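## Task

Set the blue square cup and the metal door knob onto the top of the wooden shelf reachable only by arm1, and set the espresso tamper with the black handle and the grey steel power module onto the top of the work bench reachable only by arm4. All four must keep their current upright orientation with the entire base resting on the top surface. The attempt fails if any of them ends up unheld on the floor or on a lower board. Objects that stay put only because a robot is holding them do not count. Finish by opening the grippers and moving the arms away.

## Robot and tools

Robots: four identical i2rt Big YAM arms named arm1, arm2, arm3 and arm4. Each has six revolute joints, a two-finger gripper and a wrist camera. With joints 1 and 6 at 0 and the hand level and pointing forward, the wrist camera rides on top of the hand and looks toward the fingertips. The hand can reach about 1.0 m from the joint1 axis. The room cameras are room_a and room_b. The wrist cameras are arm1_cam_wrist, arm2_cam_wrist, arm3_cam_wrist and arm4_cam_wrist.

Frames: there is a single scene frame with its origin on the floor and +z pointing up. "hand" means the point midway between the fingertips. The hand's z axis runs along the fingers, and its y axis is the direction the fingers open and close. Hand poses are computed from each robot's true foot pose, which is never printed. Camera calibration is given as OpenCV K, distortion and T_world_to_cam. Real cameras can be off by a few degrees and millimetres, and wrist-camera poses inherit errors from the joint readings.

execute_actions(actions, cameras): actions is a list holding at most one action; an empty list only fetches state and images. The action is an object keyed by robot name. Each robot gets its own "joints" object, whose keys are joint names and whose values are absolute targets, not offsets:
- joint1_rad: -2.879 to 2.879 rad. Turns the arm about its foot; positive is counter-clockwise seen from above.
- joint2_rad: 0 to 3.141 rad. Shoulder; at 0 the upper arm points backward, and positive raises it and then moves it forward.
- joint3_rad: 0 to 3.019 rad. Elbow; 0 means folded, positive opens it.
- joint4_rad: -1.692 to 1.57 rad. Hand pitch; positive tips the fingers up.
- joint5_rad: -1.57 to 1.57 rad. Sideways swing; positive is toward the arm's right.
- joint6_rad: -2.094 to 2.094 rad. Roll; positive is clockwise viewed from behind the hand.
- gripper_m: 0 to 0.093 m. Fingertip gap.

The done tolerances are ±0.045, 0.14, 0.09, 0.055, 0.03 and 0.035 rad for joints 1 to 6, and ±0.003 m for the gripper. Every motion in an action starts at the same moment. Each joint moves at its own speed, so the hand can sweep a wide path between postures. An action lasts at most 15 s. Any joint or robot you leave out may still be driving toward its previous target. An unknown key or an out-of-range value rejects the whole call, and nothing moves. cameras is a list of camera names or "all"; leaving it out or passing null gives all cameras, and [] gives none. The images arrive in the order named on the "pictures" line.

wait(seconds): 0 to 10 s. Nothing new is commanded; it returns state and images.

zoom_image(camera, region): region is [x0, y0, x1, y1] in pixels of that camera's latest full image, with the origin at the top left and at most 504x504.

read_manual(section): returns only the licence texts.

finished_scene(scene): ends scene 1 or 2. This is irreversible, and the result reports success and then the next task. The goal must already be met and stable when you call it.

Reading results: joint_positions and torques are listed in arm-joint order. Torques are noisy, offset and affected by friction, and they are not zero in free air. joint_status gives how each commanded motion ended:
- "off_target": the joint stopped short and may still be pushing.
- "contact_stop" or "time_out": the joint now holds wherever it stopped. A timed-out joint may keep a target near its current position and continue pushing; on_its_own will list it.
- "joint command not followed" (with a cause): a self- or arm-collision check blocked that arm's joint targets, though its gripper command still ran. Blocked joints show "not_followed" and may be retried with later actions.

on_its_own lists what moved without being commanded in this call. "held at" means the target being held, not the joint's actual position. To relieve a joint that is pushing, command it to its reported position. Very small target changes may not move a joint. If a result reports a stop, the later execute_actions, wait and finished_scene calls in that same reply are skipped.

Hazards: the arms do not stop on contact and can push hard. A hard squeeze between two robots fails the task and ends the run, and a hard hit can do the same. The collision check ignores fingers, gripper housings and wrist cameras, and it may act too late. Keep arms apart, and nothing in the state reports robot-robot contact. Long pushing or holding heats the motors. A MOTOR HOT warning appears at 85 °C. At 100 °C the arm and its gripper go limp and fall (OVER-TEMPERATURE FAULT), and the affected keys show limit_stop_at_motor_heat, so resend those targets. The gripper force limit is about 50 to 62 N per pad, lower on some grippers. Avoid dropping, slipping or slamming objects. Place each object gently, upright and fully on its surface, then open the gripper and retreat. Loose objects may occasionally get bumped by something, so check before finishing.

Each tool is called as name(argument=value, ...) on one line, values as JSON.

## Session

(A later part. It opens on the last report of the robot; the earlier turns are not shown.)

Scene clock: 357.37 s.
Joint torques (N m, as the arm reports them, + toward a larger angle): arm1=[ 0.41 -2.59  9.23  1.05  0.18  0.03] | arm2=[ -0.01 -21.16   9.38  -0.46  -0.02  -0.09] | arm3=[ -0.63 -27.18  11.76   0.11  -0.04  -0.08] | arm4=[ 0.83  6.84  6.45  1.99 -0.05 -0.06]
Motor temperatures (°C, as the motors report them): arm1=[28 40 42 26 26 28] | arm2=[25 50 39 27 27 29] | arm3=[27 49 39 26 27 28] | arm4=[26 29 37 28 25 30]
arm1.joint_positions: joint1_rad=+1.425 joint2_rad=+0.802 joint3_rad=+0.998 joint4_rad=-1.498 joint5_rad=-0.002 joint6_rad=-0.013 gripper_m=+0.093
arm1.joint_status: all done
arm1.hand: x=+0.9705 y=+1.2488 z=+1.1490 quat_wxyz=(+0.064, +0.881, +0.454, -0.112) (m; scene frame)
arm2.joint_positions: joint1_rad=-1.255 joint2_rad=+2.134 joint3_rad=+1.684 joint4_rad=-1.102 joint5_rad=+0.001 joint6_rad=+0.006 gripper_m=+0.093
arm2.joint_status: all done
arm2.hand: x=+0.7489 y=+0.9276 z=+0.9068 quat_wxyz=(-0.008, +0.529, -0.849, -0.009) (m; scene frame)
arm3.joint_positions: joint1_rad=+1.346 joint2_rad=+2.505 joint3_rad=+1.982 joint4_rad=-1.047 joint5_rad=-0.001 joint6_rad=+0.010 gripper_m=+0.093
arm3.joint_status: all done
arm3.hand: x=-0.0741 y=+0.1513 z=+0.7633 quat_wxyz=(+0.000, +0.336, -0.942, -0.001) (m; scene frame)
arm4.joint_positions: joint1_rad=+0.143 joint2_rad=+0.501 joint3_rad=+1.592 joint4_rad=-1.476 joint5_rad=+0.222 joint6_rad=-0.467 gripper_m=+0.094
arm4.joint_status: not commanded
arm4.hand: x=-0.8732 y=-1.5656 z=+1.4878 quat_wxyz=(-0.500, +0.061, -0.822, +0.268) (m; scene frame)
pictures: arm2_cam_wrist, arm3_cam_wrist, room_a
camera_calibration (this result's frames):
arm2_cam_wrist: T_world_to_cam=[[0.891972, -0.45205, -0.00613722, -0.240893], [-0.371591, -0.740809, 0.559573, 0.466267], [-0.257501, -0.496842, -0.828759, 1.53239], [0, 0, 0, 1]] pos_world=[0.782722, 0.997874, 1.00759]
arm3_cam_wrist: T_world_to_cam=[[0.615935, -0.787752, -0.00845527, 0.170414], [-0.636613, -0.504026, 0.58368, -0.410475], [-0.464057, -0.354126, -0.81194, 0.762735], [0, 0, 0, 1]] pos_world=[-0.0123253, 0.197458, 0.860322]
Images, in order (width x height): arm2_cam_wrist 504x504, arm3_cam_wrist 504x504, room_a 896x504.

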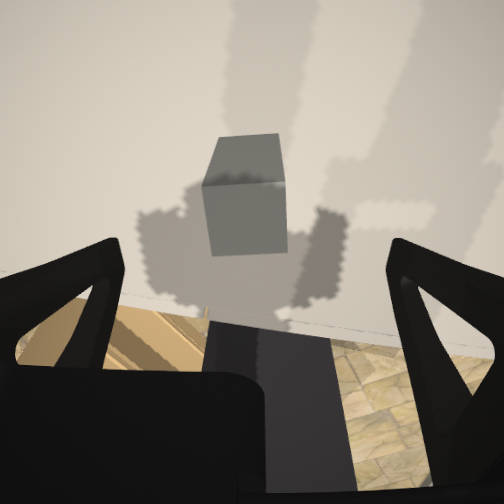

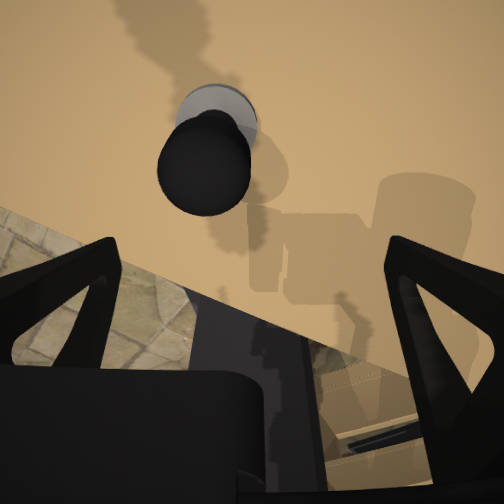

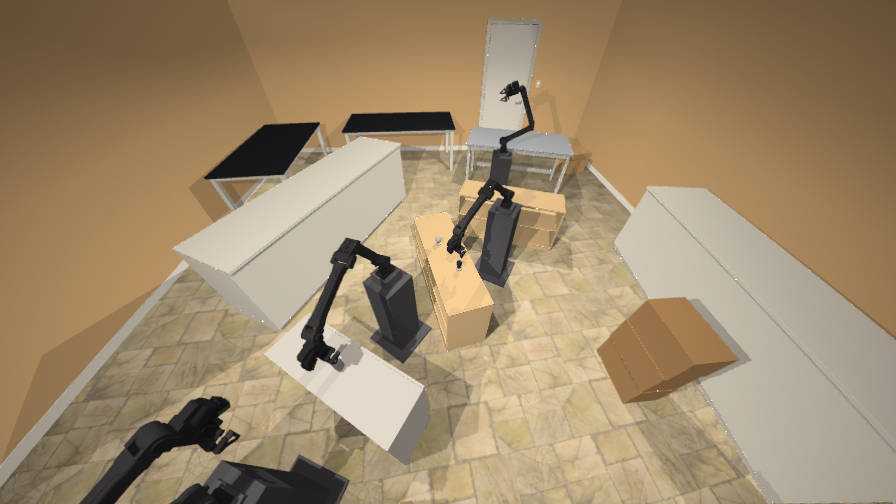

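execute_actions(actions=[{"arm2": {"joints": {"joint1_rad": -1.232, "joint2_rad": 2.25, "joint3_rad": 1.595, "joint4_rad": -0.90, "joint6_rad": -0.06}}, "arm3": {"joints": {"joint1_rad": 1.392, "joint2_rad": 2.69, "joint3_rad": 2.072, "joint4_rad": -0.916}}}], cameras=["arm2_cam_wrist", "arm3_cam_wrist"])

Scene clock: 381.63 s.
Joint torques (N m, as the arm reports them, + toward a larger angle): arm1=[ 0.42 -2.55  9.22  1.06  0.18  0.03] | arm2=[  0.13 -23.48   9.51   0.55  -0.02  -0.12] | arm3=[ -1.63 -28.05   9.95   0.79  -0.02  -0.07] | arm4=[ 0.93  6.71  6.46  1.99 -0.03 -0.06]
Motor temperatures (°C, as the motors report them): arm1=[28 34 42 26 26 28] | arm2=[25 50 39 27 27 29] | arm3=[27 51 41 26 27 28] | arm4=[26 29 37 28 25 30]
arm1.joint_positions: joint1_rad=+1.425 joint2_rad=+0.802 joint3_rad=+0.998 joint4_rad=-1.498 joint5_rad=-0.002 joint6_rad=-0.013 gripper_m=+0.093
arm1.joint_status: not commanded
arm1.hand: x=+0.9705 y=+1.2488 z=+1.1490 quat_wxyz=(+0.064, +0.881, +0.454, -0.112) (m; scene frame)
arm2.joint_positions: joint1_rad=-1.244 joint2_rad=+2.260 joint3_rad=+1.589 joint4_rad=-0.915 joint5_rad=+0.001 joint6_rad=-0.052 gripper_m=+0.093
arm2.joint_status: all done
arm2.hand: x=+0.7337 y=+0.9142 z=+0.8010 quat_wxyz=(+0.006, +0.558, -0.830, +0.000) (m; scene frame)
arm3.joint_positions: joint1_rad=+1.392 joint2_rad=+2.689 joint3_rad=+2.058 joint4_rad=-0.930 joint5_rad=-0.001 joint6_rad=+0.010 gripper_m=+0.093
arm3.joint_status: all done
arm3.hand: x=-0.0922 y=+0.1789 z=+0.6622 quat_wxyz=(-0.004, +0.358, -0.934, -0.003) (m; scene frame)
arm4.joint_positions: joint1_rad=+0.143 joint2_rad=+0.501 joint3_rad=+1.592 joint4_rad=-1.476 joint5_rad=+0.222 joint6_rad=-0.467 gripper_m=+0.094
arm4.joint_status: not commanded
arm4.hand: x=-0.8732 y=-1.5656 z=+1.4878 quat_wxyz=(-0.500, +0.061, -0.822, +0.268) (m; scene frame)
pictures: arm2_cam_wrist, arm3_cam_wrist
camera_calibration (this result's frames):
arm2_cam_wrist: T_world_to_cam=[[0.921055, -0.389386, -0.00605702, -0.312802], [-0.312229, -0.747664, 0.586098, 0.451349], [-0.232747, -0.537937, -0.810218, 1.43861], [0, 0, 0, 1]] pos_world=[0.763865, 0.98954, 0.899159]
arm3_cam_wrist: T_world_to_cam=[[0.651961, -0.758202, -0.00871859, 0.200634], [-0.615749, -0.536108, 0.577444, -0.337279], [-0.442494, -0.371103, -0.816384, 0.689995], [0, 0, 0, 1]] pos_world=[-0.0331663, 0.227361, 0.75981]
Images, in order (width x height): arm2_cam_wrist 504x504, arm3_cam_wrist 504x504.

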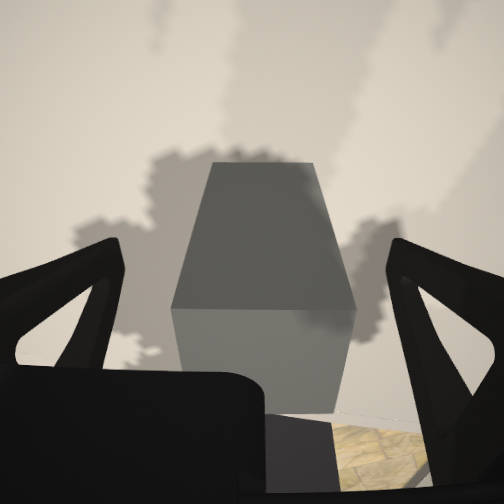

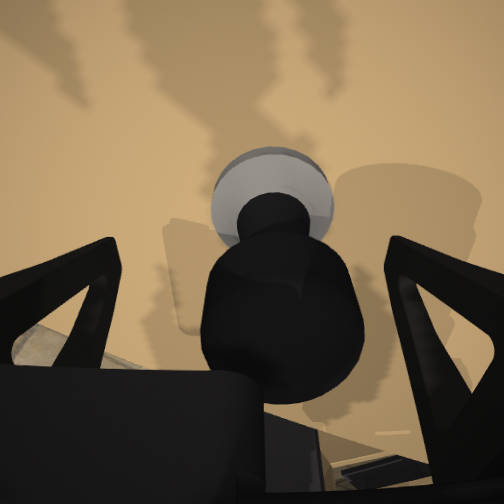

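execute_actions(actions=[{"arm2": {"joints": {"gripper_m": 0.02}}, "arm3": {"joints": {"joint1_rad": 1.372, "gripper_m": 0.025}}}], cameras=["arm2_cam_wrist", "arm3_cam_wrist"])

Scene clock: 388.87 s.
Joint torques (N m, as the arm reports them, + toward a larger angle): arm1=[ 0.33 -2.59  9.24  1.04  0.18  0.02] | arm2=[  0.13 -23.51   9.45   0.52  -0.02  -0.12] | arm3=[ -2.46 -28.61   9.99   0.76   0.09  -0.07] | arm4=[ 0.9   6.58  6.44  2.03 -0.02 -0.07]
Motor temperatures (°C, as the motors report them): arm1=[28 34 42 26 26 28] | arm2=[25 51 39 27 27 29] | arm3=[27 52 41 26 27 28] | arm4=[26 29 37 28 25 30]
arm1.joint_positions: joint1_rad=+1.425 joint2_rad=+0.802 joint3_rad=+0.998 joint4_rad=-1.498 joint5_rad=-0.002 joint6_rad=-0.013 gripper_m=+0.093
arm1.joint_status: not commanded
arm1.hand: x=+0.9705 y=+1.2488 z=+1.1490 quat_wxyz=(+0.064, +0.881, +0.454, -0.112) (m; scene frame)
arm2.joint_positions: joint1_rad=-1.244 joint2_rad=+2.260 joint3_rad=+1.589 joint4_rad=-0.915 joint5_rad=+0.001 joint6_rad=-0.053 gripper_m=+0.039
arm2.joint_status: gripper_m off_target (ended at +0.039, target +0.020)
arm2.hand: x=+0.7338 y=+0.9143 z=+0.8010 quat_wxyz=(+0.006, +0.558, -0.830, +0.000) (m; scene frame)
arm3.joint_positions: joint1_rad=+1.384 joint2_rad=+2.689 joint3_rad=+2.058 joint4_rad=-0.929 joint5_rad=-0.004 joint6_rad=+0.010 gripper_m=+0.044
arm3.joint_status: gripper_m off_target (ended at +0.044, target +0.025); the others done
arm3.hand: x=-0.0886 y=+0.1753 z=+0.6622 quat_wxyz=(-0.004, +0.354, -0.935, -0.004) (m; scene frame)
arm4.joint_positions: joint1_rad=+0.143 joint2_rad=+0.501 joint3_rad=+1.592 joint4_rad=-1.476 joint5_rad=+0.222 joint6_rad=-0.467 gripper_m=+0.094
arm4.joint_status: not commanded
arm4.hand: x=-0.8732 y=-1.5656 z=+1.4878 quat_wxyz=(-0.500, +0.061, -0.822, +0.268) (m; scene frame)
pictures: arm2_cam_wrist, arm3_cam_wrist
camera_calibration (this result's frames):
arm2_cam_wrist: T_world_to_cam=[[0.921351, -0.388684, -0.00604935, -0.313671], [-0.311753, -0.748108, 0.585785, 0.451732], [-0.232211, -0.537828, -0.810444, 1.43835], [0, 0, 0, 1]] pos_world=[0.763832, 0.989613, 0.899189]
arm3_cam_wrist: T_world_to_cam=[[0.645875, -0.763352, -0.0118021, 0.197944], [-0.619318, -0.532922, 0.576576, -0.337258], [-0.44642, -0.365087, -0.816958, 0.689255], [0, 0, 0, 1]] pos_world=[-0.0290197, 0.223006, 0.759884]
Images, in order (width x height): arm2_cam_wrist 504x504, arm3_cam_wrist 504x504.

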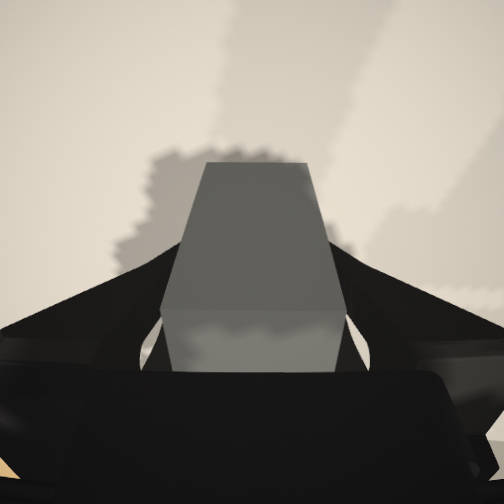

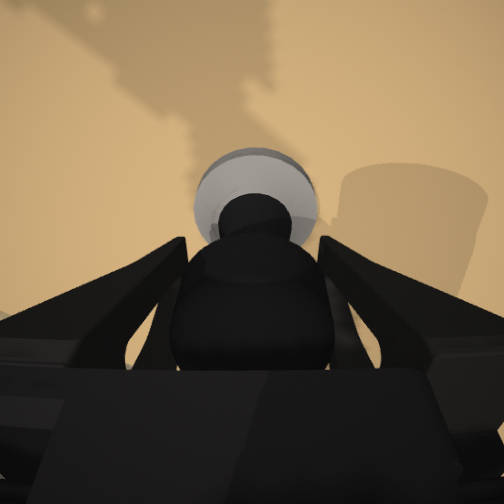

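execute_actions(actions=[{"arm2": {"joints": {"joint2_rad": 2.125, "joint3_rad": 1.605, "joint4_rad": -1.05}}, "arm3": {"joints": {"joint2_rad": 2.375, "joint3_rad": 1.91, "joint4_rad": -1.10}}}], cameras=["arm2_cam_wrist", "arm3_cam_wrist"])

Scene clock: 400.07 s.
Joint torques (N m, as the arm reports them, + toward a larger angle): arm1=[ 0.39 -2.54  9.23  1.09  0.18  0.02] | arm2=[  0.17 -21.17  11.24  -0.52  -0.02  -0.11] | arm3=[ -2.35 -27.61  10.8   -0.29   0.06  -0.07] | arm4=[ 0.89  6.98  6.48  2.02 -0.02 -0.06]
Motor temperatures (°C, as the motors report them): arm1=[28 33 42 26 26 28] | arm2=[25 52 39 27 27 29] | arm3=[27 53 40 26 27 28] | arm4=[26 29 37 28 25 30]
arm1.joint_positions: joint1_rad=+1.425 joint2_rad=+0.802 joint3_rad=+0.998 joint4_rad=-1.498 joint5_rad=-0.002 joint6_rad=-0.013 gripper_m=+0.093
arm1.joint_status: not commanded
arm1.hand: x=+0.9705 y=+1.2488 z=+1.1490 quat_wxyz=(+0.064, +0.881, +0.454, -0.112) (m; scene frame)
arm2.joint_positions: joint1_rad=-1.244 joint2_rad=+2.117 joint3_rad=+1.589 joint4_rad=-1.036 joint5_rad=+0.001 joint6_rad=-0.053 gripper_m=+0.039
arm2.joint_status: all done
arm2.hand: x=+0.7331 y=+0.9113 z=+0.8850 quat_wxyz=(-0.003, +0.558, -0.830, -0.005) (m; scene frame)
arm3.joint_positions: joint1_rad=+1.384 joint2_rad=+2.386 joint3_rad=+1.893 joint4_rad=-1.088 joint5_rad=-0.004 joint6_rad=+0.010 gripper_m=+0.044
arm3.joint_status: all done
arm3.hand: x=-0.1068 y=+0.1585 z=+0.8129 quat_wxyz=(+0.006, +0.354, -0.935, +0.000) (m; scene frame)
arm4.joint_positions: joint1_rad=+0.143 joint2_rad=+0.501 joint3_rad=+1.592 joint4_rad=-1.476 joint5_rad=+0.222 joint6_rad=-0.467 gripper_m=+0.094
arm4.joint_status: not commanded
arm4.hand: x=-0.8732 y=-1.5656 z=+1.4878 quat_wxyz=(-0.500, +0.061, -0.822, +0.268) (m; scene frame)
pictures: arm2_cam_wrist, arm3_cam_wrist
camera_calibration (this result's frames):
arm2_cam_wrist: T_world_to_cam=[[0.921341, -0.38872, -0.00521456, -0.314368], [-0.317018, -0.759022, 0.56867, 0.429041], [-0.225012, -0.522286, -0.822549, 1.49606], [0, 0, 0, 1]] pos_world=[0.762283, 0.984819, 0.984958]
arm3_cam_wrist: T_world_to_cam=[[0.645723, -0.763502, -0.0103776, 0.19754], [-0.610664, -0.524526, 0.593264, -0.458378], [-0.458401, -0.376747, -0.804941, 0.788885], [0, 0, 0, 1]] pos_world=[-0.0458453, 0.2076, 0.908996]
Images, in order (width x height): arm2_cam_wrist 504x504, arm3_cam_wrist 504x504.

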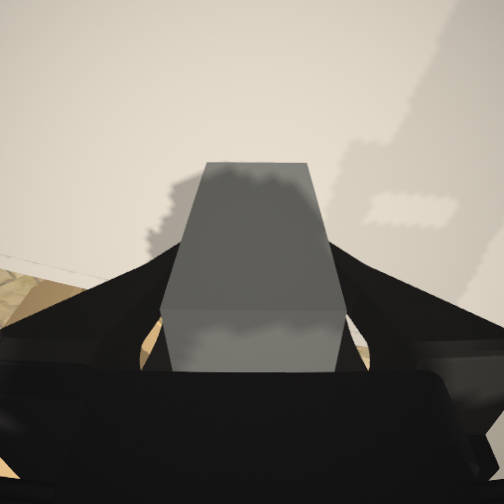

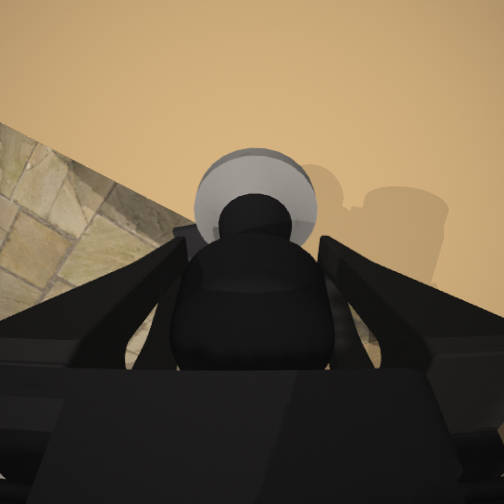

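execute_actions(actions=[{"arm2": {"joints": {"joint1_rad": 1.135, "joint6_rad": -0.345}}, "arm3": {"joints": {"joint1_rad": -1.175}}, "arm4": {"joints": {"joint1_rad": 1.549, "joint2_rad": 0.8, "joint3_rad": 1.0, "joint4_rad": -1.5, "joint5_rad": 0, "joint6_rad": 0, "gripper_m": 0.093}}}], cameras=["arm2_cam_wrist", "arm3_cam_wrist", "room_b"])

Scene clock: 418.20 s.
Joint torques (N m, as the arm reports them, + toward a larger angle): arm1=[ 0.46 -2.59  9.25  1.07  0.18  0.02] | arm2=[ -1.9  -21.48  11.2   -0.54   0.08  -0.09] | arm3=[ -1.21 -28.05  10.82  -0.3   -0.14  -0.06] | arm4=[ 1.36 -0.6   8.42  0.41 -0.07  0.01]
Motor temperatures (°C, as the motors report them): arm1=[28 32 42 26 26 28] | arm2=[25 52 41 27 27 29] | arm3=[27 53 41 26 27 28] | arm4=[26 29 38 28 25 30]
arm1.joint_positions: joint1_rad=+1.425 joint2_rad=+0.802 joint3_rad=+0.998 joint4_rad=-1.498 joint5_rad=-0.002 joint6_rad=-0.013 gripper_m=+0.093
arm1.joint_status: not commanded
arm1.hand: x=+0.9705 y=+1.2488 z=+1.1490 quat_wxyz=(+0.064, +0.881, +0.454, -0.112) (m; scene frame)
arm2.joint_positions: joint1_rad=+1.145 joint2_rad=+2.118 joint3_rad=+1.589 joint4_rad=-1.036 joint5_rad=-0.002 joint6_rad=-0.338 gripper_m=+0.039
arm2.joint_status: all done
arm2.hand: x=-0.0909 y=+0.1360 z=+0.8828 quat_wxyz=(-0.003, +0.936, +0.351, -0.004) (m; scene frame)
arm3.joint_positions: joint1_rad=-1.177 joint2_rad=+2.386 joint3_rad=+1.893 joint4_rad=-1.088 joint5_rad=+0.001 joint6_rad=+0.010 gripper_m=+0.044
arm3.joint_status: all done
arm3.hand: x=-0.7825 y=-0.9517 z=+0.8130 quat_wxyz=(+0.004, -0.795, -0.607, -0.003) (m; scene frame)
arm4.joint_positions: joint1_rad=+1.543 joint2_rad=+0.802 joint3_rad=+0.999 joint4_rad=-1.490 joint5_rad=-0.001 joint6_rad=-0.011 gripper_m=+0.093
arm4.joint_status: all done
arm4.hand: x=-0.9005 y=-1.2760 z=+1.1526 quat_wxyz=(-0.113, +0.575, -0.807, -0.073) (m; scene frame)
pictures: arm2_cam_wrist, arm3_cam_wrist, room_b
camera_calibration (this result's frames):
arm2_cam_wrist: T_world_to_cam=[[-0.647917, 0.761663, 0.00846674, -0.167811], [0.626923, 0.52692, 0.573866, -0.513069], [0.432632, 0.377126, -0.818905, 0.838072], [0, 0, 0, 1]] pos_world=[-0.149649, 0.082103, 0.982155]
arm3_cam_wrist: T_world_to_cam=[[-0.958704, 0.284379, -0.0039376, -0.477238], [0.226766, 0.772689, 0.592899, 0.436769], [0.17165, 0.567521, -0.805267, 1.45302], [0, 0, 0, 1]] pos_world=[-0.805986, -1.02639, 0.909233]
Images, in order (width x height): arm2_cam_wrist 504x504, arm3_cam_wrist 504x504, room_b 896x504.

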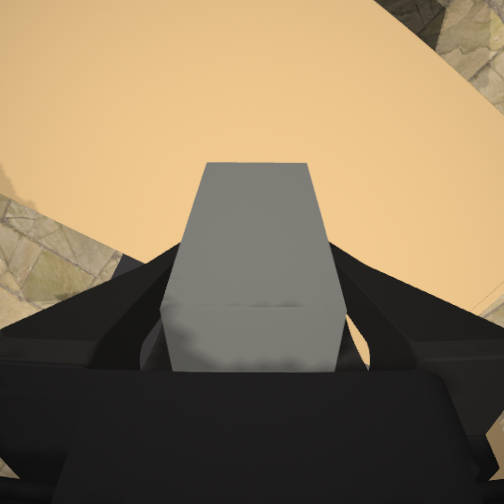

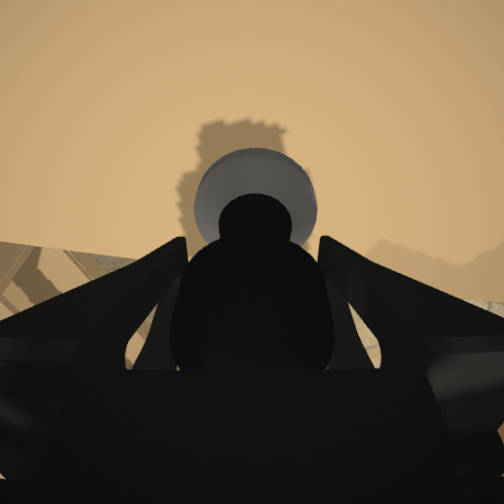

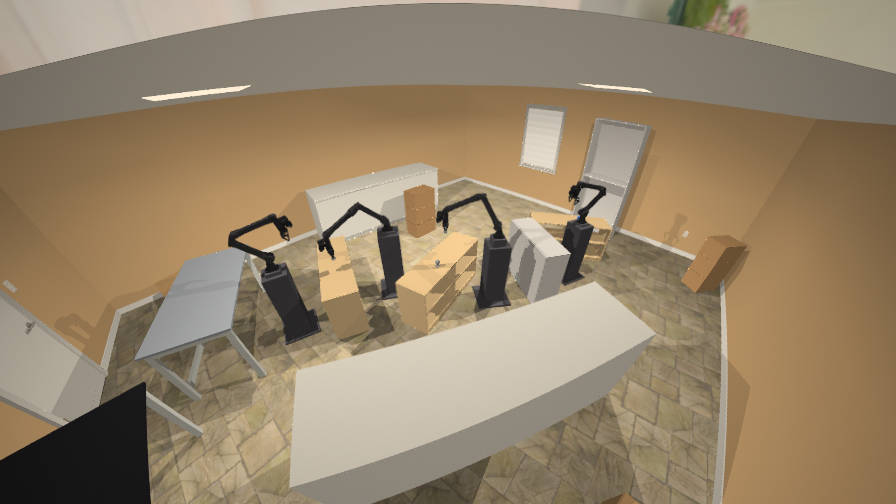

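execute_actions(actions=[{"arm2": {"joints": {"joint2_rad": 2.48, "joint3_rad": 1.645, "joint4_rad": -0.685}}, "arm3": {"joints": {"joint2_rad": 2.572, "joint4_rad": -0.853}}}], cameras=["arm2_cam_wrist", "arm3_cam_wrist"])

Scene clock: 432.93 s.
Joint torques (N m, as the arm reports them, + toward a larger angle): arm1=[ 0.37 -2.7   9.23  1.05  0.18  0.03] | arm2=[ -1.94 -24.96   9.55   0.52   0.02  -0.11] | arm3=[ -1.02 -29.57  10.41   0.78  -0.11  -0.05] | arm4=[ 1.28 -0.68  8.38  0.43 -0.05  0.01]
Motor temperatures (°C, as the motors report them): arm1=[28 32 43 26 26 28] | arm2=[25 52 41 27 27 29] | arm3=[27 54 41 26 27 28] | arm4=[26 29 39 28 25 30]
arm1.joint_positions: joint1_rad=+1.425 joint2_rad=+0.802 joint3_rad=+0.998 joint4_rad=-1.498 joint5_rad=-0.002 joint6_rad=-0.013 gripper_m=+0.093
arm1.joint_status: not commanded
arm1.hand: x=+0.9705 y=+1.2488 z=+1.1490 quat_wxyz=(+0.064, +0.881, +0.454, -0.112) (m; scene frame)
arm2.joint_positions: joint1_rad=+1.145 joint2_rad=+2.499 joint3_rad=+1.622 joint4_rad=-0.699 joint5_rad=+0.000 joint6_rad=-0.338 gripper_m=+0.039
arm2.joint_status: all done
arm2.hand: x=-0.0924 y=+0.1378 z=+0.6664 quat_wxyz=(-0.004, +0.936, +0.351, +0.002) (m; scene frame)
arm3.joint_positions: joint1_rad=-1.177 joint2_rad=+2.594 joint3_rad=+1.885 joint4_rad=-0.866 joint5_rad=+0.001 joint6_rad=+0.009 gripper_m=+0.044
arm3.joint_status: all done
arm3.hand: x=-0.7806 y=-0.9432 z=+0.6738 quat_wxyz=(+0.002, -0.795, -0.607, -0.001) (m; scene frame)
arm4.joint_positions: joint1_rad=+1.543 joint2_rad=+0.802 joint3_rad=+0.999 joint4_rad=-1.490 joint5_rad=-0.001 joint6_rad=-0.011 gripper_m=+0.093
arm4.joint_status: not commanded
arm4.hand: x=-0.9005 y=-1.2760 z=+1.1526 quat_wxyz=(-0.113, +0.575, -0.807, -0.073) (m; scene frame)
pictures: arm2_cam_wrist, arm3_cam_wrist
camera_calibration (this result's frames):
arm2_cam_wrist: T_world_to_cam=[[-0.647916, 0.761683, 0.00661403, -0.167035], [0.621234, 0.523381, 0.583216, -0.395121], [0.440764, 0.381984, -0.81229, 0.656543], [0, 0, 0, 1]] pos_world=[-0.152142, 0.0832375, 0.764849]
arm3_cam_wrist: T_world_to_cam=[[-0.958817, 0.283987, -0.00450637, -0.478441], [0.227105, 0.776102, 0.588293, 0.518872], [0.170565, 0.563042, -0.808635, 1.33294], [0, 0, 0, 1]] pos_world=[-0.80393, -1.01733, 0.77046]
Images, in order (width x height): arm2_cam_wrist 504x504, arm3_cam_wrist 504x504.

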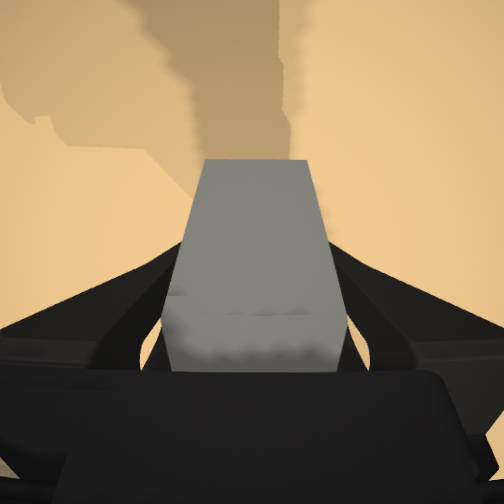

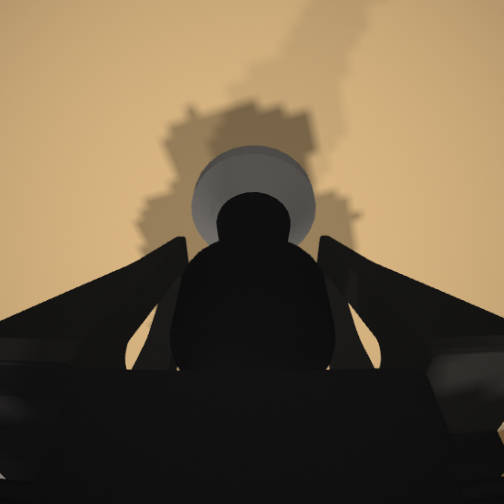

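execute_actions(actions=[{"arm2": {"joints": {"joint2_rad": 2.548}}, "arm3": {"joints": {"joint2_rad": 2.63}}}], cameras=["arm2_cam_wrist", "arm3_cam_wrist"])

Scene clock: 441.07 s.
Joint torques (N m, as the arm reports them, + toward a larger angle): arm1=[ 0.34 -2.53  9.26  1.1   0.18  0.03] | arm2=[ -1.66 -22.24   9.26   0.38   0.03  -0.11] | arm3=[ -1.07 -25.92  10.14   0.55  -0.09  -0.07] | arm4=[ 1.37 -0.73  8.4   0.43 -0.06  0.02]
Motor temperatures (°C, as the motors report them): arm1=[28 32 43 26 26 28] | arm2=[25 54 41 27 27 29] | arm3=[27 55 41 26 27 28] | arm4=[26 29 40 28 25 30]
arm1.joint_positions: joint1_rad=+1.425 joint2_rad=+0.802 joint3_rad=+0.998 joint4_rad=-1.498 joint5_rad=-0.002 joint6_rad=-0.013 gripper_m=+0.093
arm1.joint_status: not commanded
arm1.hand: x=+0.9705 y=+1.2488 z=+1.1490 quat_wxyz=(+0.064, +0.881, +0.454, -0.112) (m; scene frame)
arm2.joint_positions: joint1_rad=+1.145 joint2_rad=+2.531 joint3_rad=+1.622 joint4_rad=-0.696 joint5_rad=-0.001 joint6_rad=-0.338 gripper_m=+0.039
arm2.joint_status: all done
arm2.hand: x=-0.0822 y=+0.1419 z=+0.6478 quat_wxyz=(-0.004, +0.936, +0.351, +0.016) (m; scene frame)
arm3.joint_positions: joint1_rad=-1.177 joint2_rad=+2.615 joint3_rad=+1.888 joint4_rad=-0.862 joint5_rad=+0.000 joint6_rad=+0.009 gripper_m=+0.044
arm3.joint_status: all done
arm3.hand: x=-0.7791 y=-0.9381 z=+0.6612 quat_wxyz=(+0.006, -0.794, -0.607, -0.007) (m; scene frame)
arm4.joint_positions: joint1_rad=+1.543 joint2_rad=+0.802 joint3_rad=+0.999 joint4_rad=-1.490 joint5_rad=-0.001 joint6_rad=-0.011 gripper_m=+0.093
arm4.joint_status: not commanded
arm4.hand: x=-0.9005 y=-1.2760 z=+1.1526 quat_wxyz=(-0.113, +0.575, -0.807, -0.073) (m; scene frame)
pictures: arm2_cam_wrist, arm3_cam_wrist
camera_calibration (this result's frames):
arm2_cam_wrist: T_world_to_cam=[[-0.647776, 0.761825, -0.00289488, -0.157308], [0.605491, 0.517144, 0.604932, -0.407326], [0.462349, 0.390108, -0.796272, 0.625594], [0, 0, 0, 1]] pos_world=[-0.144511, 0.0864386, 0.744092]
arm3_cam_wrist: T_world_to_cam=[[-0.958895, 0.283712, -0.00520151, -0.47834], [0.223984, 0.768025, 0.599974, 0.504223], [0.174215, 0.574148, -0.800002, 1.32711], [0, 0, 0, 1]] pos_world=[-0.802817, -1.0135, 0.756679]
Images, in order (width x height): arm2_cam_wrist 504x504, arm3_cam_wrist 504x504.

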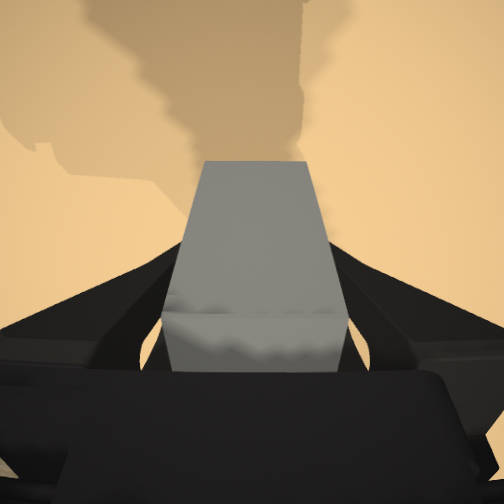

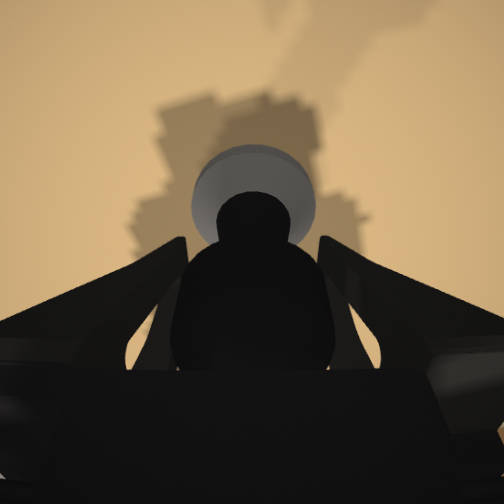

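Both are touching their shelves, since joints 3 and 4 shifted slightly. I'll release them.

execute_actions(actions=[{"arm2": {"joints": {"gripper_m": 0.093}}, "arm3": {"joints": {"gripper_m": 0.093}}}], cameras=["arm2_cam_wrist", "arm3_cam_wrist"])

Scene clock: 445.20 s.
Joint torques (N m, as the arm reports them, + toward a larger angle): arm1=[ 0.43 -2.61  9.25  1.07  0.18  0.04] | arm2=[ -1.83 -22.4    9.28   0.35   0.04  -0.1 ] | arm3=[ -1.32 -26.14  10.07   0.58  -0.06  -0.07] | arm4=[ 1.27 -0.91  8.42  0.4  -0.05  0.01]
Motor temperatures (°C, as the motors report them): arm1=[28 32 43 26 26 28] | arm2=[25 54 40 27 27 29] | arm3=[27 54 41 26 27 28] | arm4=[26 29 40 28 25 30]
arm1.joint_positions: joint1_rad=+1.425 joint2_rad=+0.802 joint3_rad=+0.998 joint4_rad=-1.498 joint5_rad=-0.002 joint6_rad=-0.013 gripper_m=+0.093
arm1.joint_status: not commanded
arm1.hand: x=+0.9705 y=+1.2488 z=+1.1490 quat_wxyz=(+0.064, +0.881, +0.454, -0.112) (m; scene frame)
arm2.joint_positions: joint1_rad=+1.145 joint2_rad=+2.531 joint3_rad=+1.622 joint4_rad=-0.696 joint5_rad=-0.001 joint6_rad=-0.338 gripper_m=+0.093
arm2.joint_status: all done
arm2.hand: x=-0.0822 y=+0.1419 z=+0.6478 quat_wxyz=(-0.004, +0.936, +0.351, +0.016) (m; scene frame)
arm3.joint_positions: joint1_rad=-1.177 joint2_rad=+2.615 joint3_rad=+1.888 joint4_rad=-0.862 joint5_rad=+0.000 joint6_rad=+0.009 gripper_m=+0.093
arm3.joint_status: all done
arm3.hand: x=-0.7791 y=-0.9381 z=+0.6612 quat_wxyz=(+0.006, -0.794, -0.607, -0.007) (m; scene frame)
arm4.joint_positions: joint1_rad=+1.543 joint2_rad=+0.802 joint3_rad=+0.999 joint4_rad=-1.490 joint5_rad=-0.001 joint6_rad=-0.011 gripper_m=+0.093
arm4.joint_status: not commanded
arm4.hand: x=-0.9005 y=-1.2760 z=+1.1526 quat_wxyz=(-0.113, +0.575, -0.807, -0.073) (m; scene frame)
pictures: arm2_cam_wrist, arm3_cam_wrist
camera_calibration (this result's frames):
arm2_cam_wrist: T_world_to_cam=[[-0.647776, 0.761825, -0.00289488, -0.157308], [0.605491, 0.517144, 0.604932, -0.407326], [0.462349, 0.390108, -0.796272, 0.625594], [0, 0, 0, 1]] pos_world=[-0.144511, 0.0864386, 0.744092]
arm3_cam_wrist: T_world_to_cam=[[-0.958895, 0.283712, -0.00520151, -0.47834], [0.223984, 0.768025, 0.599974, 0.504223], [0.174215, 0.574148, -0.800002, 1.32711], [0, 0, 0, 1]] pos_world=[-0.802817, -1.0135, 0.756679]
Images, in order (width x height): arm2_cam_wrist 504x504, arm3_cam_wrist 504x504.

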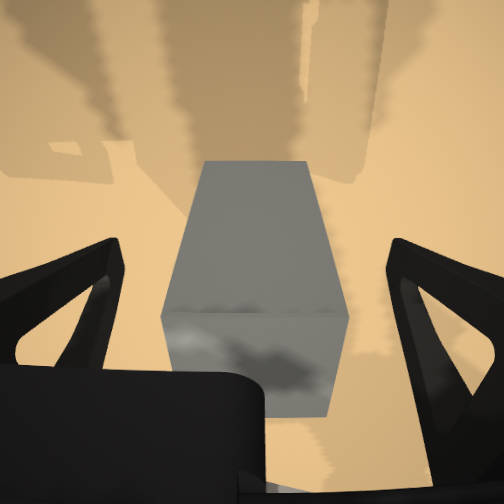

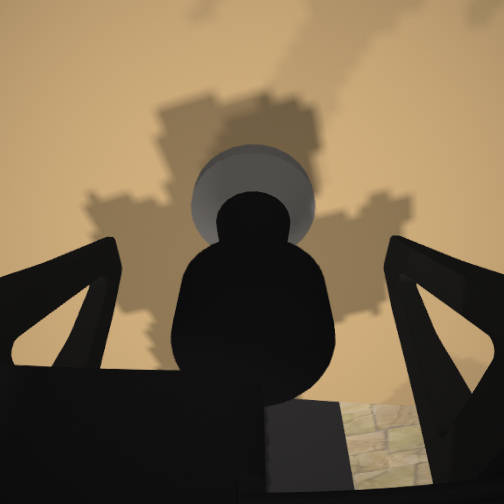

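execute_actions(actions=[{"arm2": {"joints": {"joint2_rad": 2.33, "joint4_rad": -0.89}}, "arm3": {"joints": {"joint2_rad": 2.3, "joint3_rad": 1.8, "joint4_rad": -1.07}}}], cameras=["arm2_cam_wrist", "arm3_cam_wrist"])

Scene clock: 474.90 s.
Joint torques (N m, as the arm reports them, + toward a larger angle): arm1=[ 0.41 -2.66  9.25  1.06  0.17  0.02] | arm2=[ -1.7  -21.69  10.29  -0.52   0.04  -0.11] | arm3=[ -0.96 -25.07   9.44  -0.25  -0.06  -0.06] | arm4=[ 1.34 -0.69  8.38  0.38 -0.05  0.02]
Motor temperatures (°C, as the motors report them): arm1=[28 31 43 26 26 28] | arm2=[25 54 40 27 27 29] | arm3=[27 54 41 26 27 28] | arm4=[26 29 41 28 25 30]
arm1.joint_positions: joint1_rad=+1.425 joint2_rad=+0.802 joint3_rad=+0.998 joint4_rad=-1.498 joint5_rad=-0.002 joint6_rad=-0.013 gripper_m=+0.093
arm1.joint_status: not commanded
arm1.hand: x=+0.9705 y=+1.2488 z=+1.1490 quat_wxyz=(+0.064, +0.881, +0.454, -0.112) (m; scene frame)
arm2.joint_positions: joint1_rad=+1.145 joint2_rad=+2.311 joint3_rad=+1.630 joint4_rad=-0.877 joint5_rad=-0.001 joint6_rad=-0.338 gripper_m=+0.093
arm2.joint_status: all done
arm2.hand: x=-0.1094 y=+0.1299 z=+0.7808 quat_wxyz=(-0.004, +0.936, +0.351, -0.007) (m; scene frame)
arm3.joint_positions: joint1_rad=-1.177 joint2_rad=+2.291 joint3_rad=+1.798 joint4_rad=-1.057 joint5_rad=+0.000 joint6_rad=+0.009 gripper_m=+0.093
arm3.joint_status: all done
arm3.hand: x=-0.7790 y=-0.9383 z=+0.8424 quat_wxyz=(-0.006, -0.794, -0.607, +0.008) (m; scene frame)
arm4.joint_positions: joint1_rad=+1.543 joint2_rad=+0.802 joint3_rad=+0.999 joint4_rad=-1.490 joint5_rad=-0.001 joint6_rad=-0.011 gripper_m=+0.093
arm4.joint_status: not commanded
arm4.hand: x=-0.9005 y=-1.2760 z=+1.1526 quat_wxyz=(-0.113, +0.575, -0.807, -0.073) (m; scene frame)
pictures: arm2_cam_wrist, arm3_cam_wrist
camera_calibration (this result's frames):
arm2_cam_wrist: T_world_to_cam=[[-0.647876, 0.761648, 0.0122302, -0.177164], [0.631069, 0.527671, 0.568608, -0.435238], [0.426626, 0.376106, -0.822517, 0.767148], [0, 0, 0, 1]] pos_world=[-0.167401, 0.0760706, 0.88064]
arm3_cam_wrist: T_world_to_cam=[[-0.958963, 0.283459, -0.00643096, -0.476502], [0.229838, 0.790441, 0.567783, 0.44834], [0.166026, 0.543004, -0.823153, 1.45613], [0, 0, 0, 1]] pos_world=[-0.80175, -1.01, 0.940996]
Images, in order (width x height): arm2_cam_wrist 504x504, arm3_cam_wrist 504x504.

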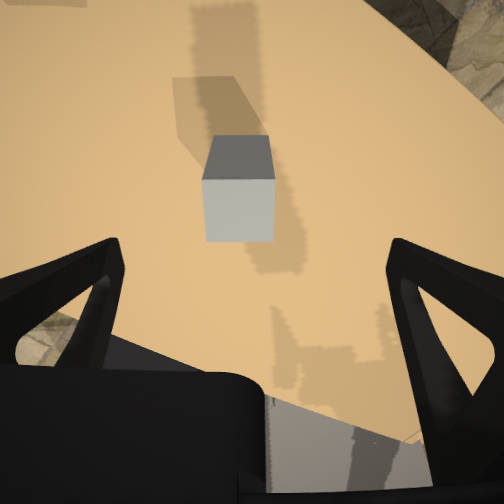

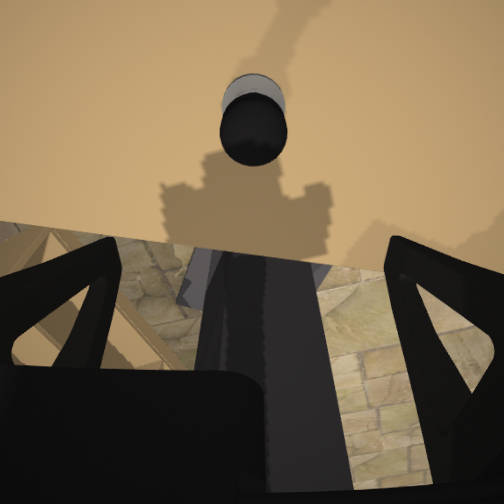

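execute_actions(actions=[{"arm2": {"joints": {"joint1_rad": 1.676, "joint2_rad": 2.465, "joint3_rad": 1.915, "joint4_rad": -1.005, "joint6_rad": 0.0}}, "arm3": {"joints": {"joint1_rad": 1.362, "joint2_rad": 1.3, "joint3_rad": 0.7, "joint4_rad": -0.97}}, "arm4": {"joints": {"joint2_rad": 2.18, "joint3_rad": 1.60, "joint4_rad": -0.955}}}], cameras=["arm2_cam_wrist", "arm4_cam_wrist", "room_a"])

Scene clock: 493.87 s.
Joint torques (N m, as the arm reports them, + toward a larger angle): arm1=[ 0.43 -2.54  9.23  1.06  0.18  0.03] | arm2=[ -0.29 -25.44  11.82  -0.49   0.06   0.03] | arm3=[-0.64 -9.21  8.47  0.19  0.01 -0.04] | arm4=[  1.01 -18.65   7.96   0.29  -0.07   0.01]
Motor temperatures (°C, as the motors report them): arm1=[28 31 43 26 26 28] | arm2=[25 55 41 27 27 29] | arm3=[27 53 41 26 27 28] | arm4=[26 29 42 28 25 30]
arm1.joint_positions: joint1_rad=+1.425 joint2_rad=+0.802 joint3_rad=+0.998 joint4_rad=-1.498 joint5_rad=-0.002 joint6_rad=-0.013 gripper_m=+0.093
arm1.joint_status: not commanded
arm1.hand: x=+0.9705 y=+1.2488 z=+1.1490 quat_wxyz=(+0.064, +0.881, +0.454, -0.112) (m; scene frame)
arm2.joint_positions: joint1_rad=+1.664 joint2_rad=+2.464 joint3_rad=+1.890 joint4_rad=-0.991 joint5_rad=+0.000 joint6_rad=-0.008 gripper_m=+0.093
arm2.joint_status: all done
arm2.hand: x=+0.0484 y=-0.1709 z=+0.7618 quat_wxyz=(-0.003, +0.899, +0.438, -0.003) (m; scene frame)
arm3.joint_positions: joint1_rad=+1.356 joint2_rad=+1.306 joint3_rad=+0.703 joint4_rad=-0.969 joint5_rad=-0.002 joint6_rad=+0.009 gripper_m=+0.093
arm3.joint_status: all done
arm3.hand: x=-0.3796 y=-0.0997 z=+0.9502 quat_wxyz=(+0.001, +0.342, -0.940, -0.001) (m; scene frame)
arm4.joint_positions: joint1_rad=+1.543 joint2_rad=+2.202 joint3_rad=+1.580 joint4_rad=-0.955 joint5_rad=-0.001 joint6_rad=-0.011 gripper_m=+0.093
arm4.joint_status: all done
arm4.hand: x=-0.7765 y=-0.9422 z=+0.7884 quat_wxyz=(+0.004, +0.579, -0.815, +0.008) (m; scene frame)
pictures: arm2_cam_wrist, arm4_cam_wrist, room_a
camera_calibration (this result's frames):
arm2_cam_wrist: T_world_to_cam=[[-0.779136, 0.626802, 0.00807155, 0.140822], [0.516342, 0.634423, 0.575238, -0.346552], [0.35544, 0.452356, -0.817946, 0.810352], [0, 0, 0, 1]] pos_world=[0.000627885, -0.234975, 0.861038]
arm4_cam_wrist: T_world_to_cam=[[0.946086, -0.32283, 0.0265157, 0.405892], [-0.272282, -0.748262, 0.604952, -1.39203], [-0.175456, -0.579556, -0.79582, 0.0715056], [0, 0, 0, 1]] pos_world=[-0.750487, -0.869129, 0.888257]
Images, in order (width x height): arm2_cam_wrist 504x504, arm4_cam_wrist 504x504, room_a 896x504.

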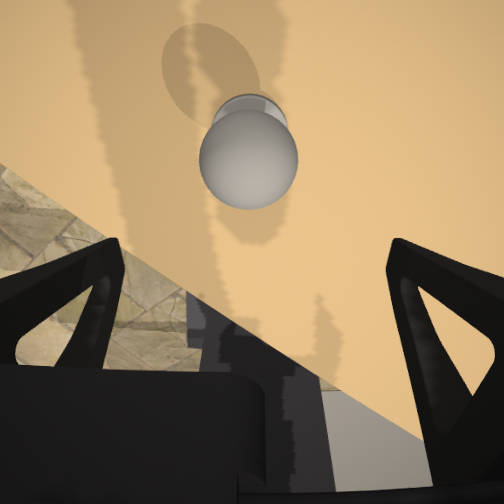

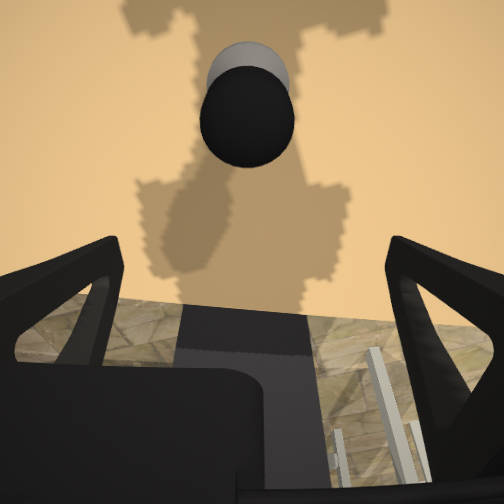

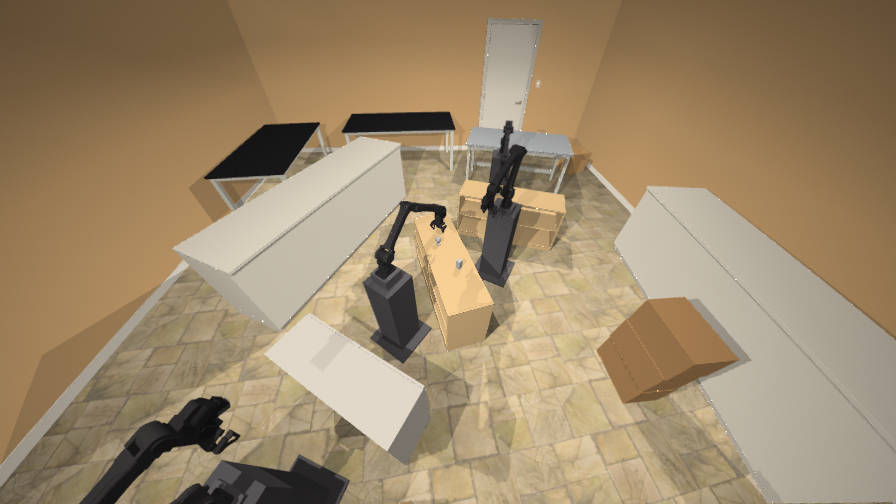

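execute_actions(actions=[])

Scene clock: 512.80 s.
Joint torques (N m, as the arm reports them, + toward a larger angle): arm1=[ 0.31 -2.61  9.23  1.08  0.18  0.02] | arm2=[ -0.31 -25.26  11.82  -0.54   0.06   0.03] | arm3=[-0.69 -9.55  8.45  0.19  0.   -0.06] | arm4=[  1.21 -18.79   7.98   0.26  -0.05   0.01]
Motor temperatures (°C, as the motors report them): arm1=[28 30 44 26 26 28] | arm2=[25 58 43 27 27 29] | arm3=[27 47 40 26 27 28] | arm4=[26 34 42 28 25 30]
arm1.joint_positions: joint1_rad=+1.425 joint2_rad=+0.802 joint3_rad=+0.998 joint4_rad=-1.498 joint5_rad=-0.002 joint6_rad=-0.013 gripper_m=+0.093
arm1.joint_status: not commanded
arm1.hand: x=+0.9705 y=+1.2488 z=+1.1490 quat_wxyz=(+0.064, +0.881, +0.454, -0.112) (m; scene frame)
arm2.joint_positions: joint1_rad=+1.664 joint2_rad=+2.464 joint3_rad=+1.890 joint4_rad=-0.991 joint5_rad=+0.000 joint6_rad=-0.008 gripper_m=+0.093
arm2.joint_status: all done
arm2.hand: x=+0.0484 y=-0.1709 z=+0.7618 quat_wxyz=(-0.003, +0.899, +0.438, -0.003) (m; scene frame)
arm3.joint_positions: joint1_rad=+1.356 joint2_rad=+1.306 joint3_rad=+0.703 joint4_rad=-0.969 joint5_rad=-0.002 joint6_rad=+0.009 gripper_m=+0.093
arm3.joint_status: all done
arm3.hand: x=-0.3796 y=-0.0997 z=+0.9502 quat_wxyz=(+0.001, +0.342, -0.940, -0.001) (m; scene frame)
arm4.joint_positions: joint1_rad=+1.543 joint2_rad=+2.202 joint3_rad=+1.580 joint4_rad=-0.955 joint5_rad=-0.001 joint6_rad=-0.011 gripper_m=+0.093
arm4.joint_status: all done
arm4.hand: x=-0.7765 y=-0.9422 z=+0.7884 quat_wxyz=(+0.004, +0.579, -0.815, +0.008) (m; scene frame)
pictures: arm1_cam_wrist, arm2_cam_wrist, arm3_cam_wrist, arm4_cam_wrist, room_a, room_b
camera_calibration (this result's frames):
arm1_cam_wrist: T_world_to_cam=[[-0.813314, 0.581775, -0.00758523, 0.0748411], [0.543009, 0.763673, 0.349207, -1.87976], [0.208952, 0.279896, -0.937015, 0.644844], [0, 0, 0, 1]] pos_world=[0.946853, 1.21149, 1.26122]
arm2_cam_wrist: T_world_to_cam=[[-0.779136, 0.626802, 0.00807155, 0.140822], [0.516342, 0.634423, 0.575238, -0.346552], [0.35544, 0.452356, -0.817946, 0.810352], [0, 0, 0, 1]] pos_world=[0.000627885, -0.234975, 0.861038]
arm3_cam_wrist: T_world_to_cam=[[0.624889, -0.78066, -0.00913786, 0.167165], [-0.629328, -0.51061, 0.585853, -0.840492], [-0.462018, -0.360342, -0.810366, 0.682571], [0, 0, 0, 1]] pos_world=[-0.318044, -0.0527053, 1.04706]
arm4_cam_wrist: T_world_to_cam=[[0.946086, -0.32283, 0.0265157, 0.405892], [-0.272282, -0.748262, 0.604952, -1.39203], [-0.175456, -0.579556, -0.79582, 0.0715056], [0, 0, 0, 1]] pos_world=[-0.750487, -0.869129, 0.888257]
Images, in order (width x height): arm1_cam_wrist 504x504, arm2_cam_wrist 504x504, arm3_cam_wrist 504x504, arm4_cam_wrist 504x504, room_a 896x504, room_b 896x504.

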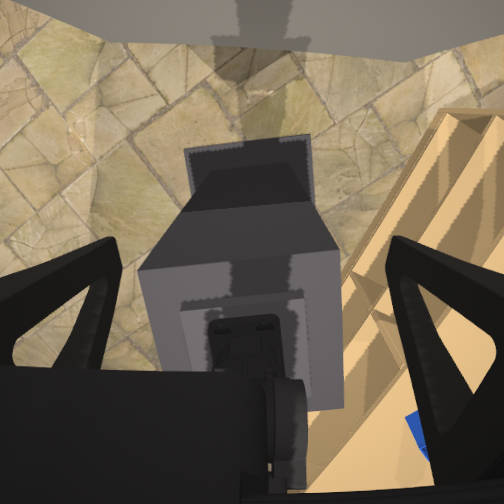

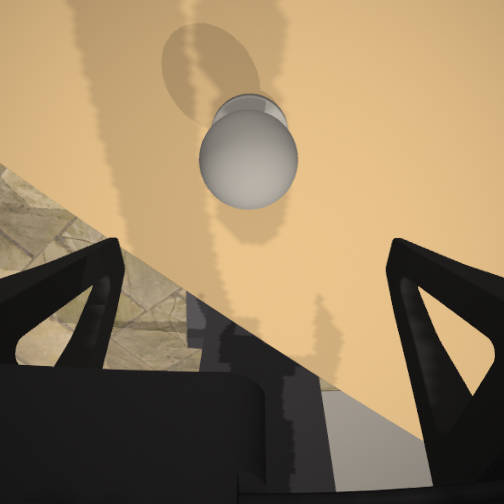

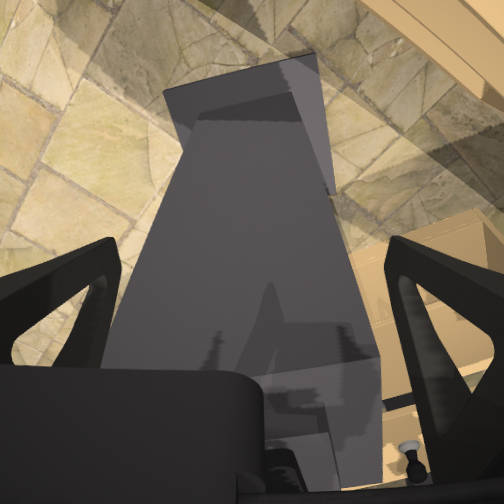

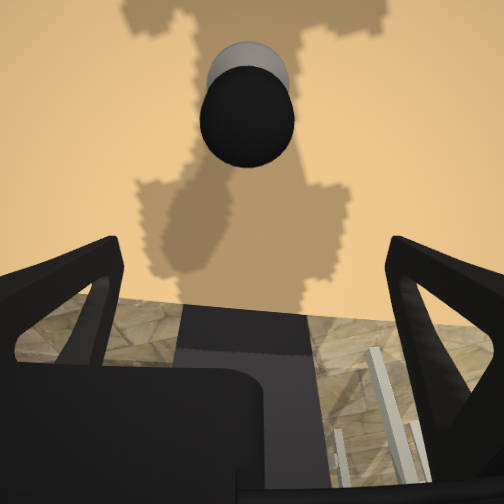

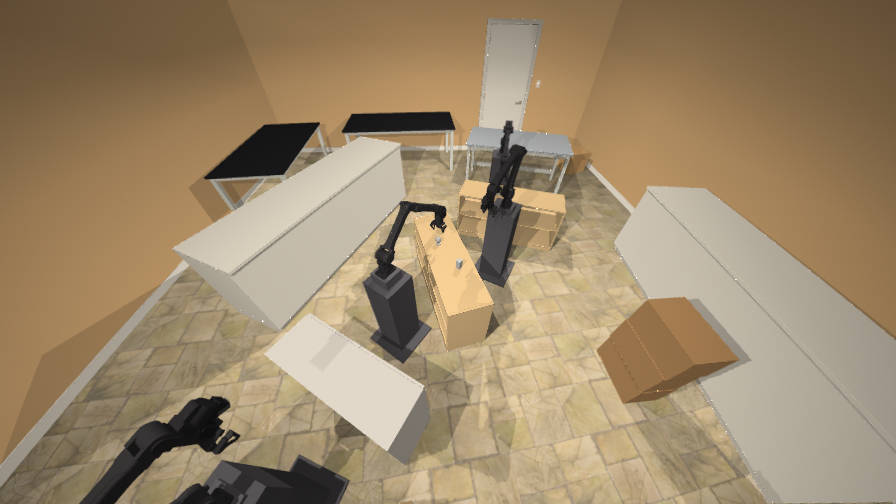

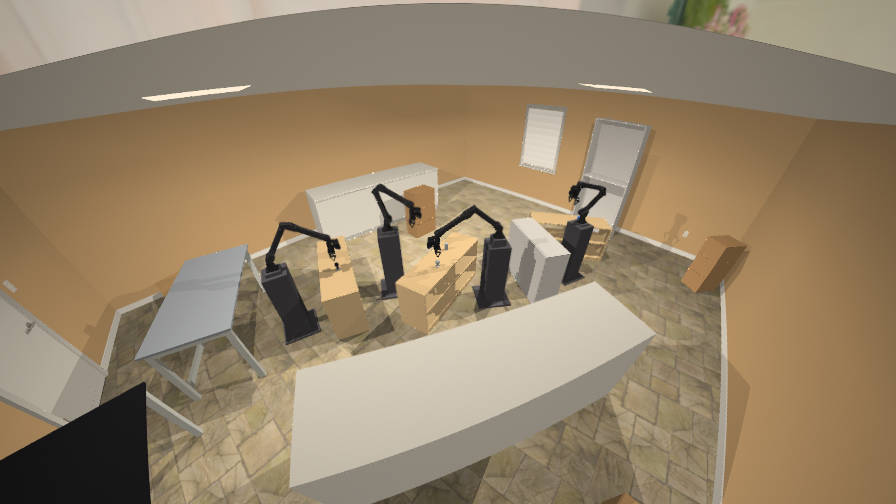

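zoom_image(camera="arm4_cam_wrist", region=[170, 20, 330, 180])

zoom_image(camera="room_b", region=[290, 220, 380, 290])

Region (170, 20, 330, 180) of arm4_cam_wrist's 504x504 image, scaled by 3.150, with more detail than that image has.

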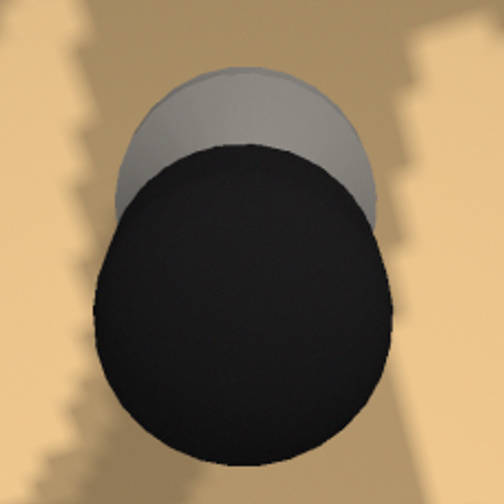

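Region (290, 220, 380, 290) of room_b's 896x504 image, scaled by 5.600, with more detail than that image has.

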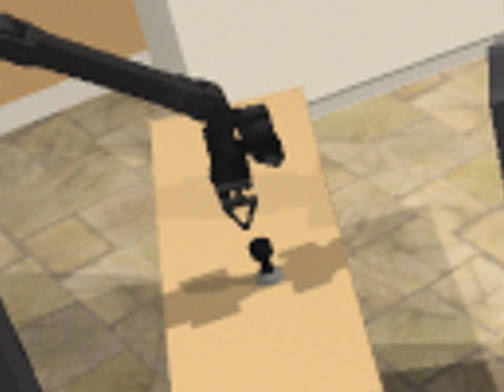

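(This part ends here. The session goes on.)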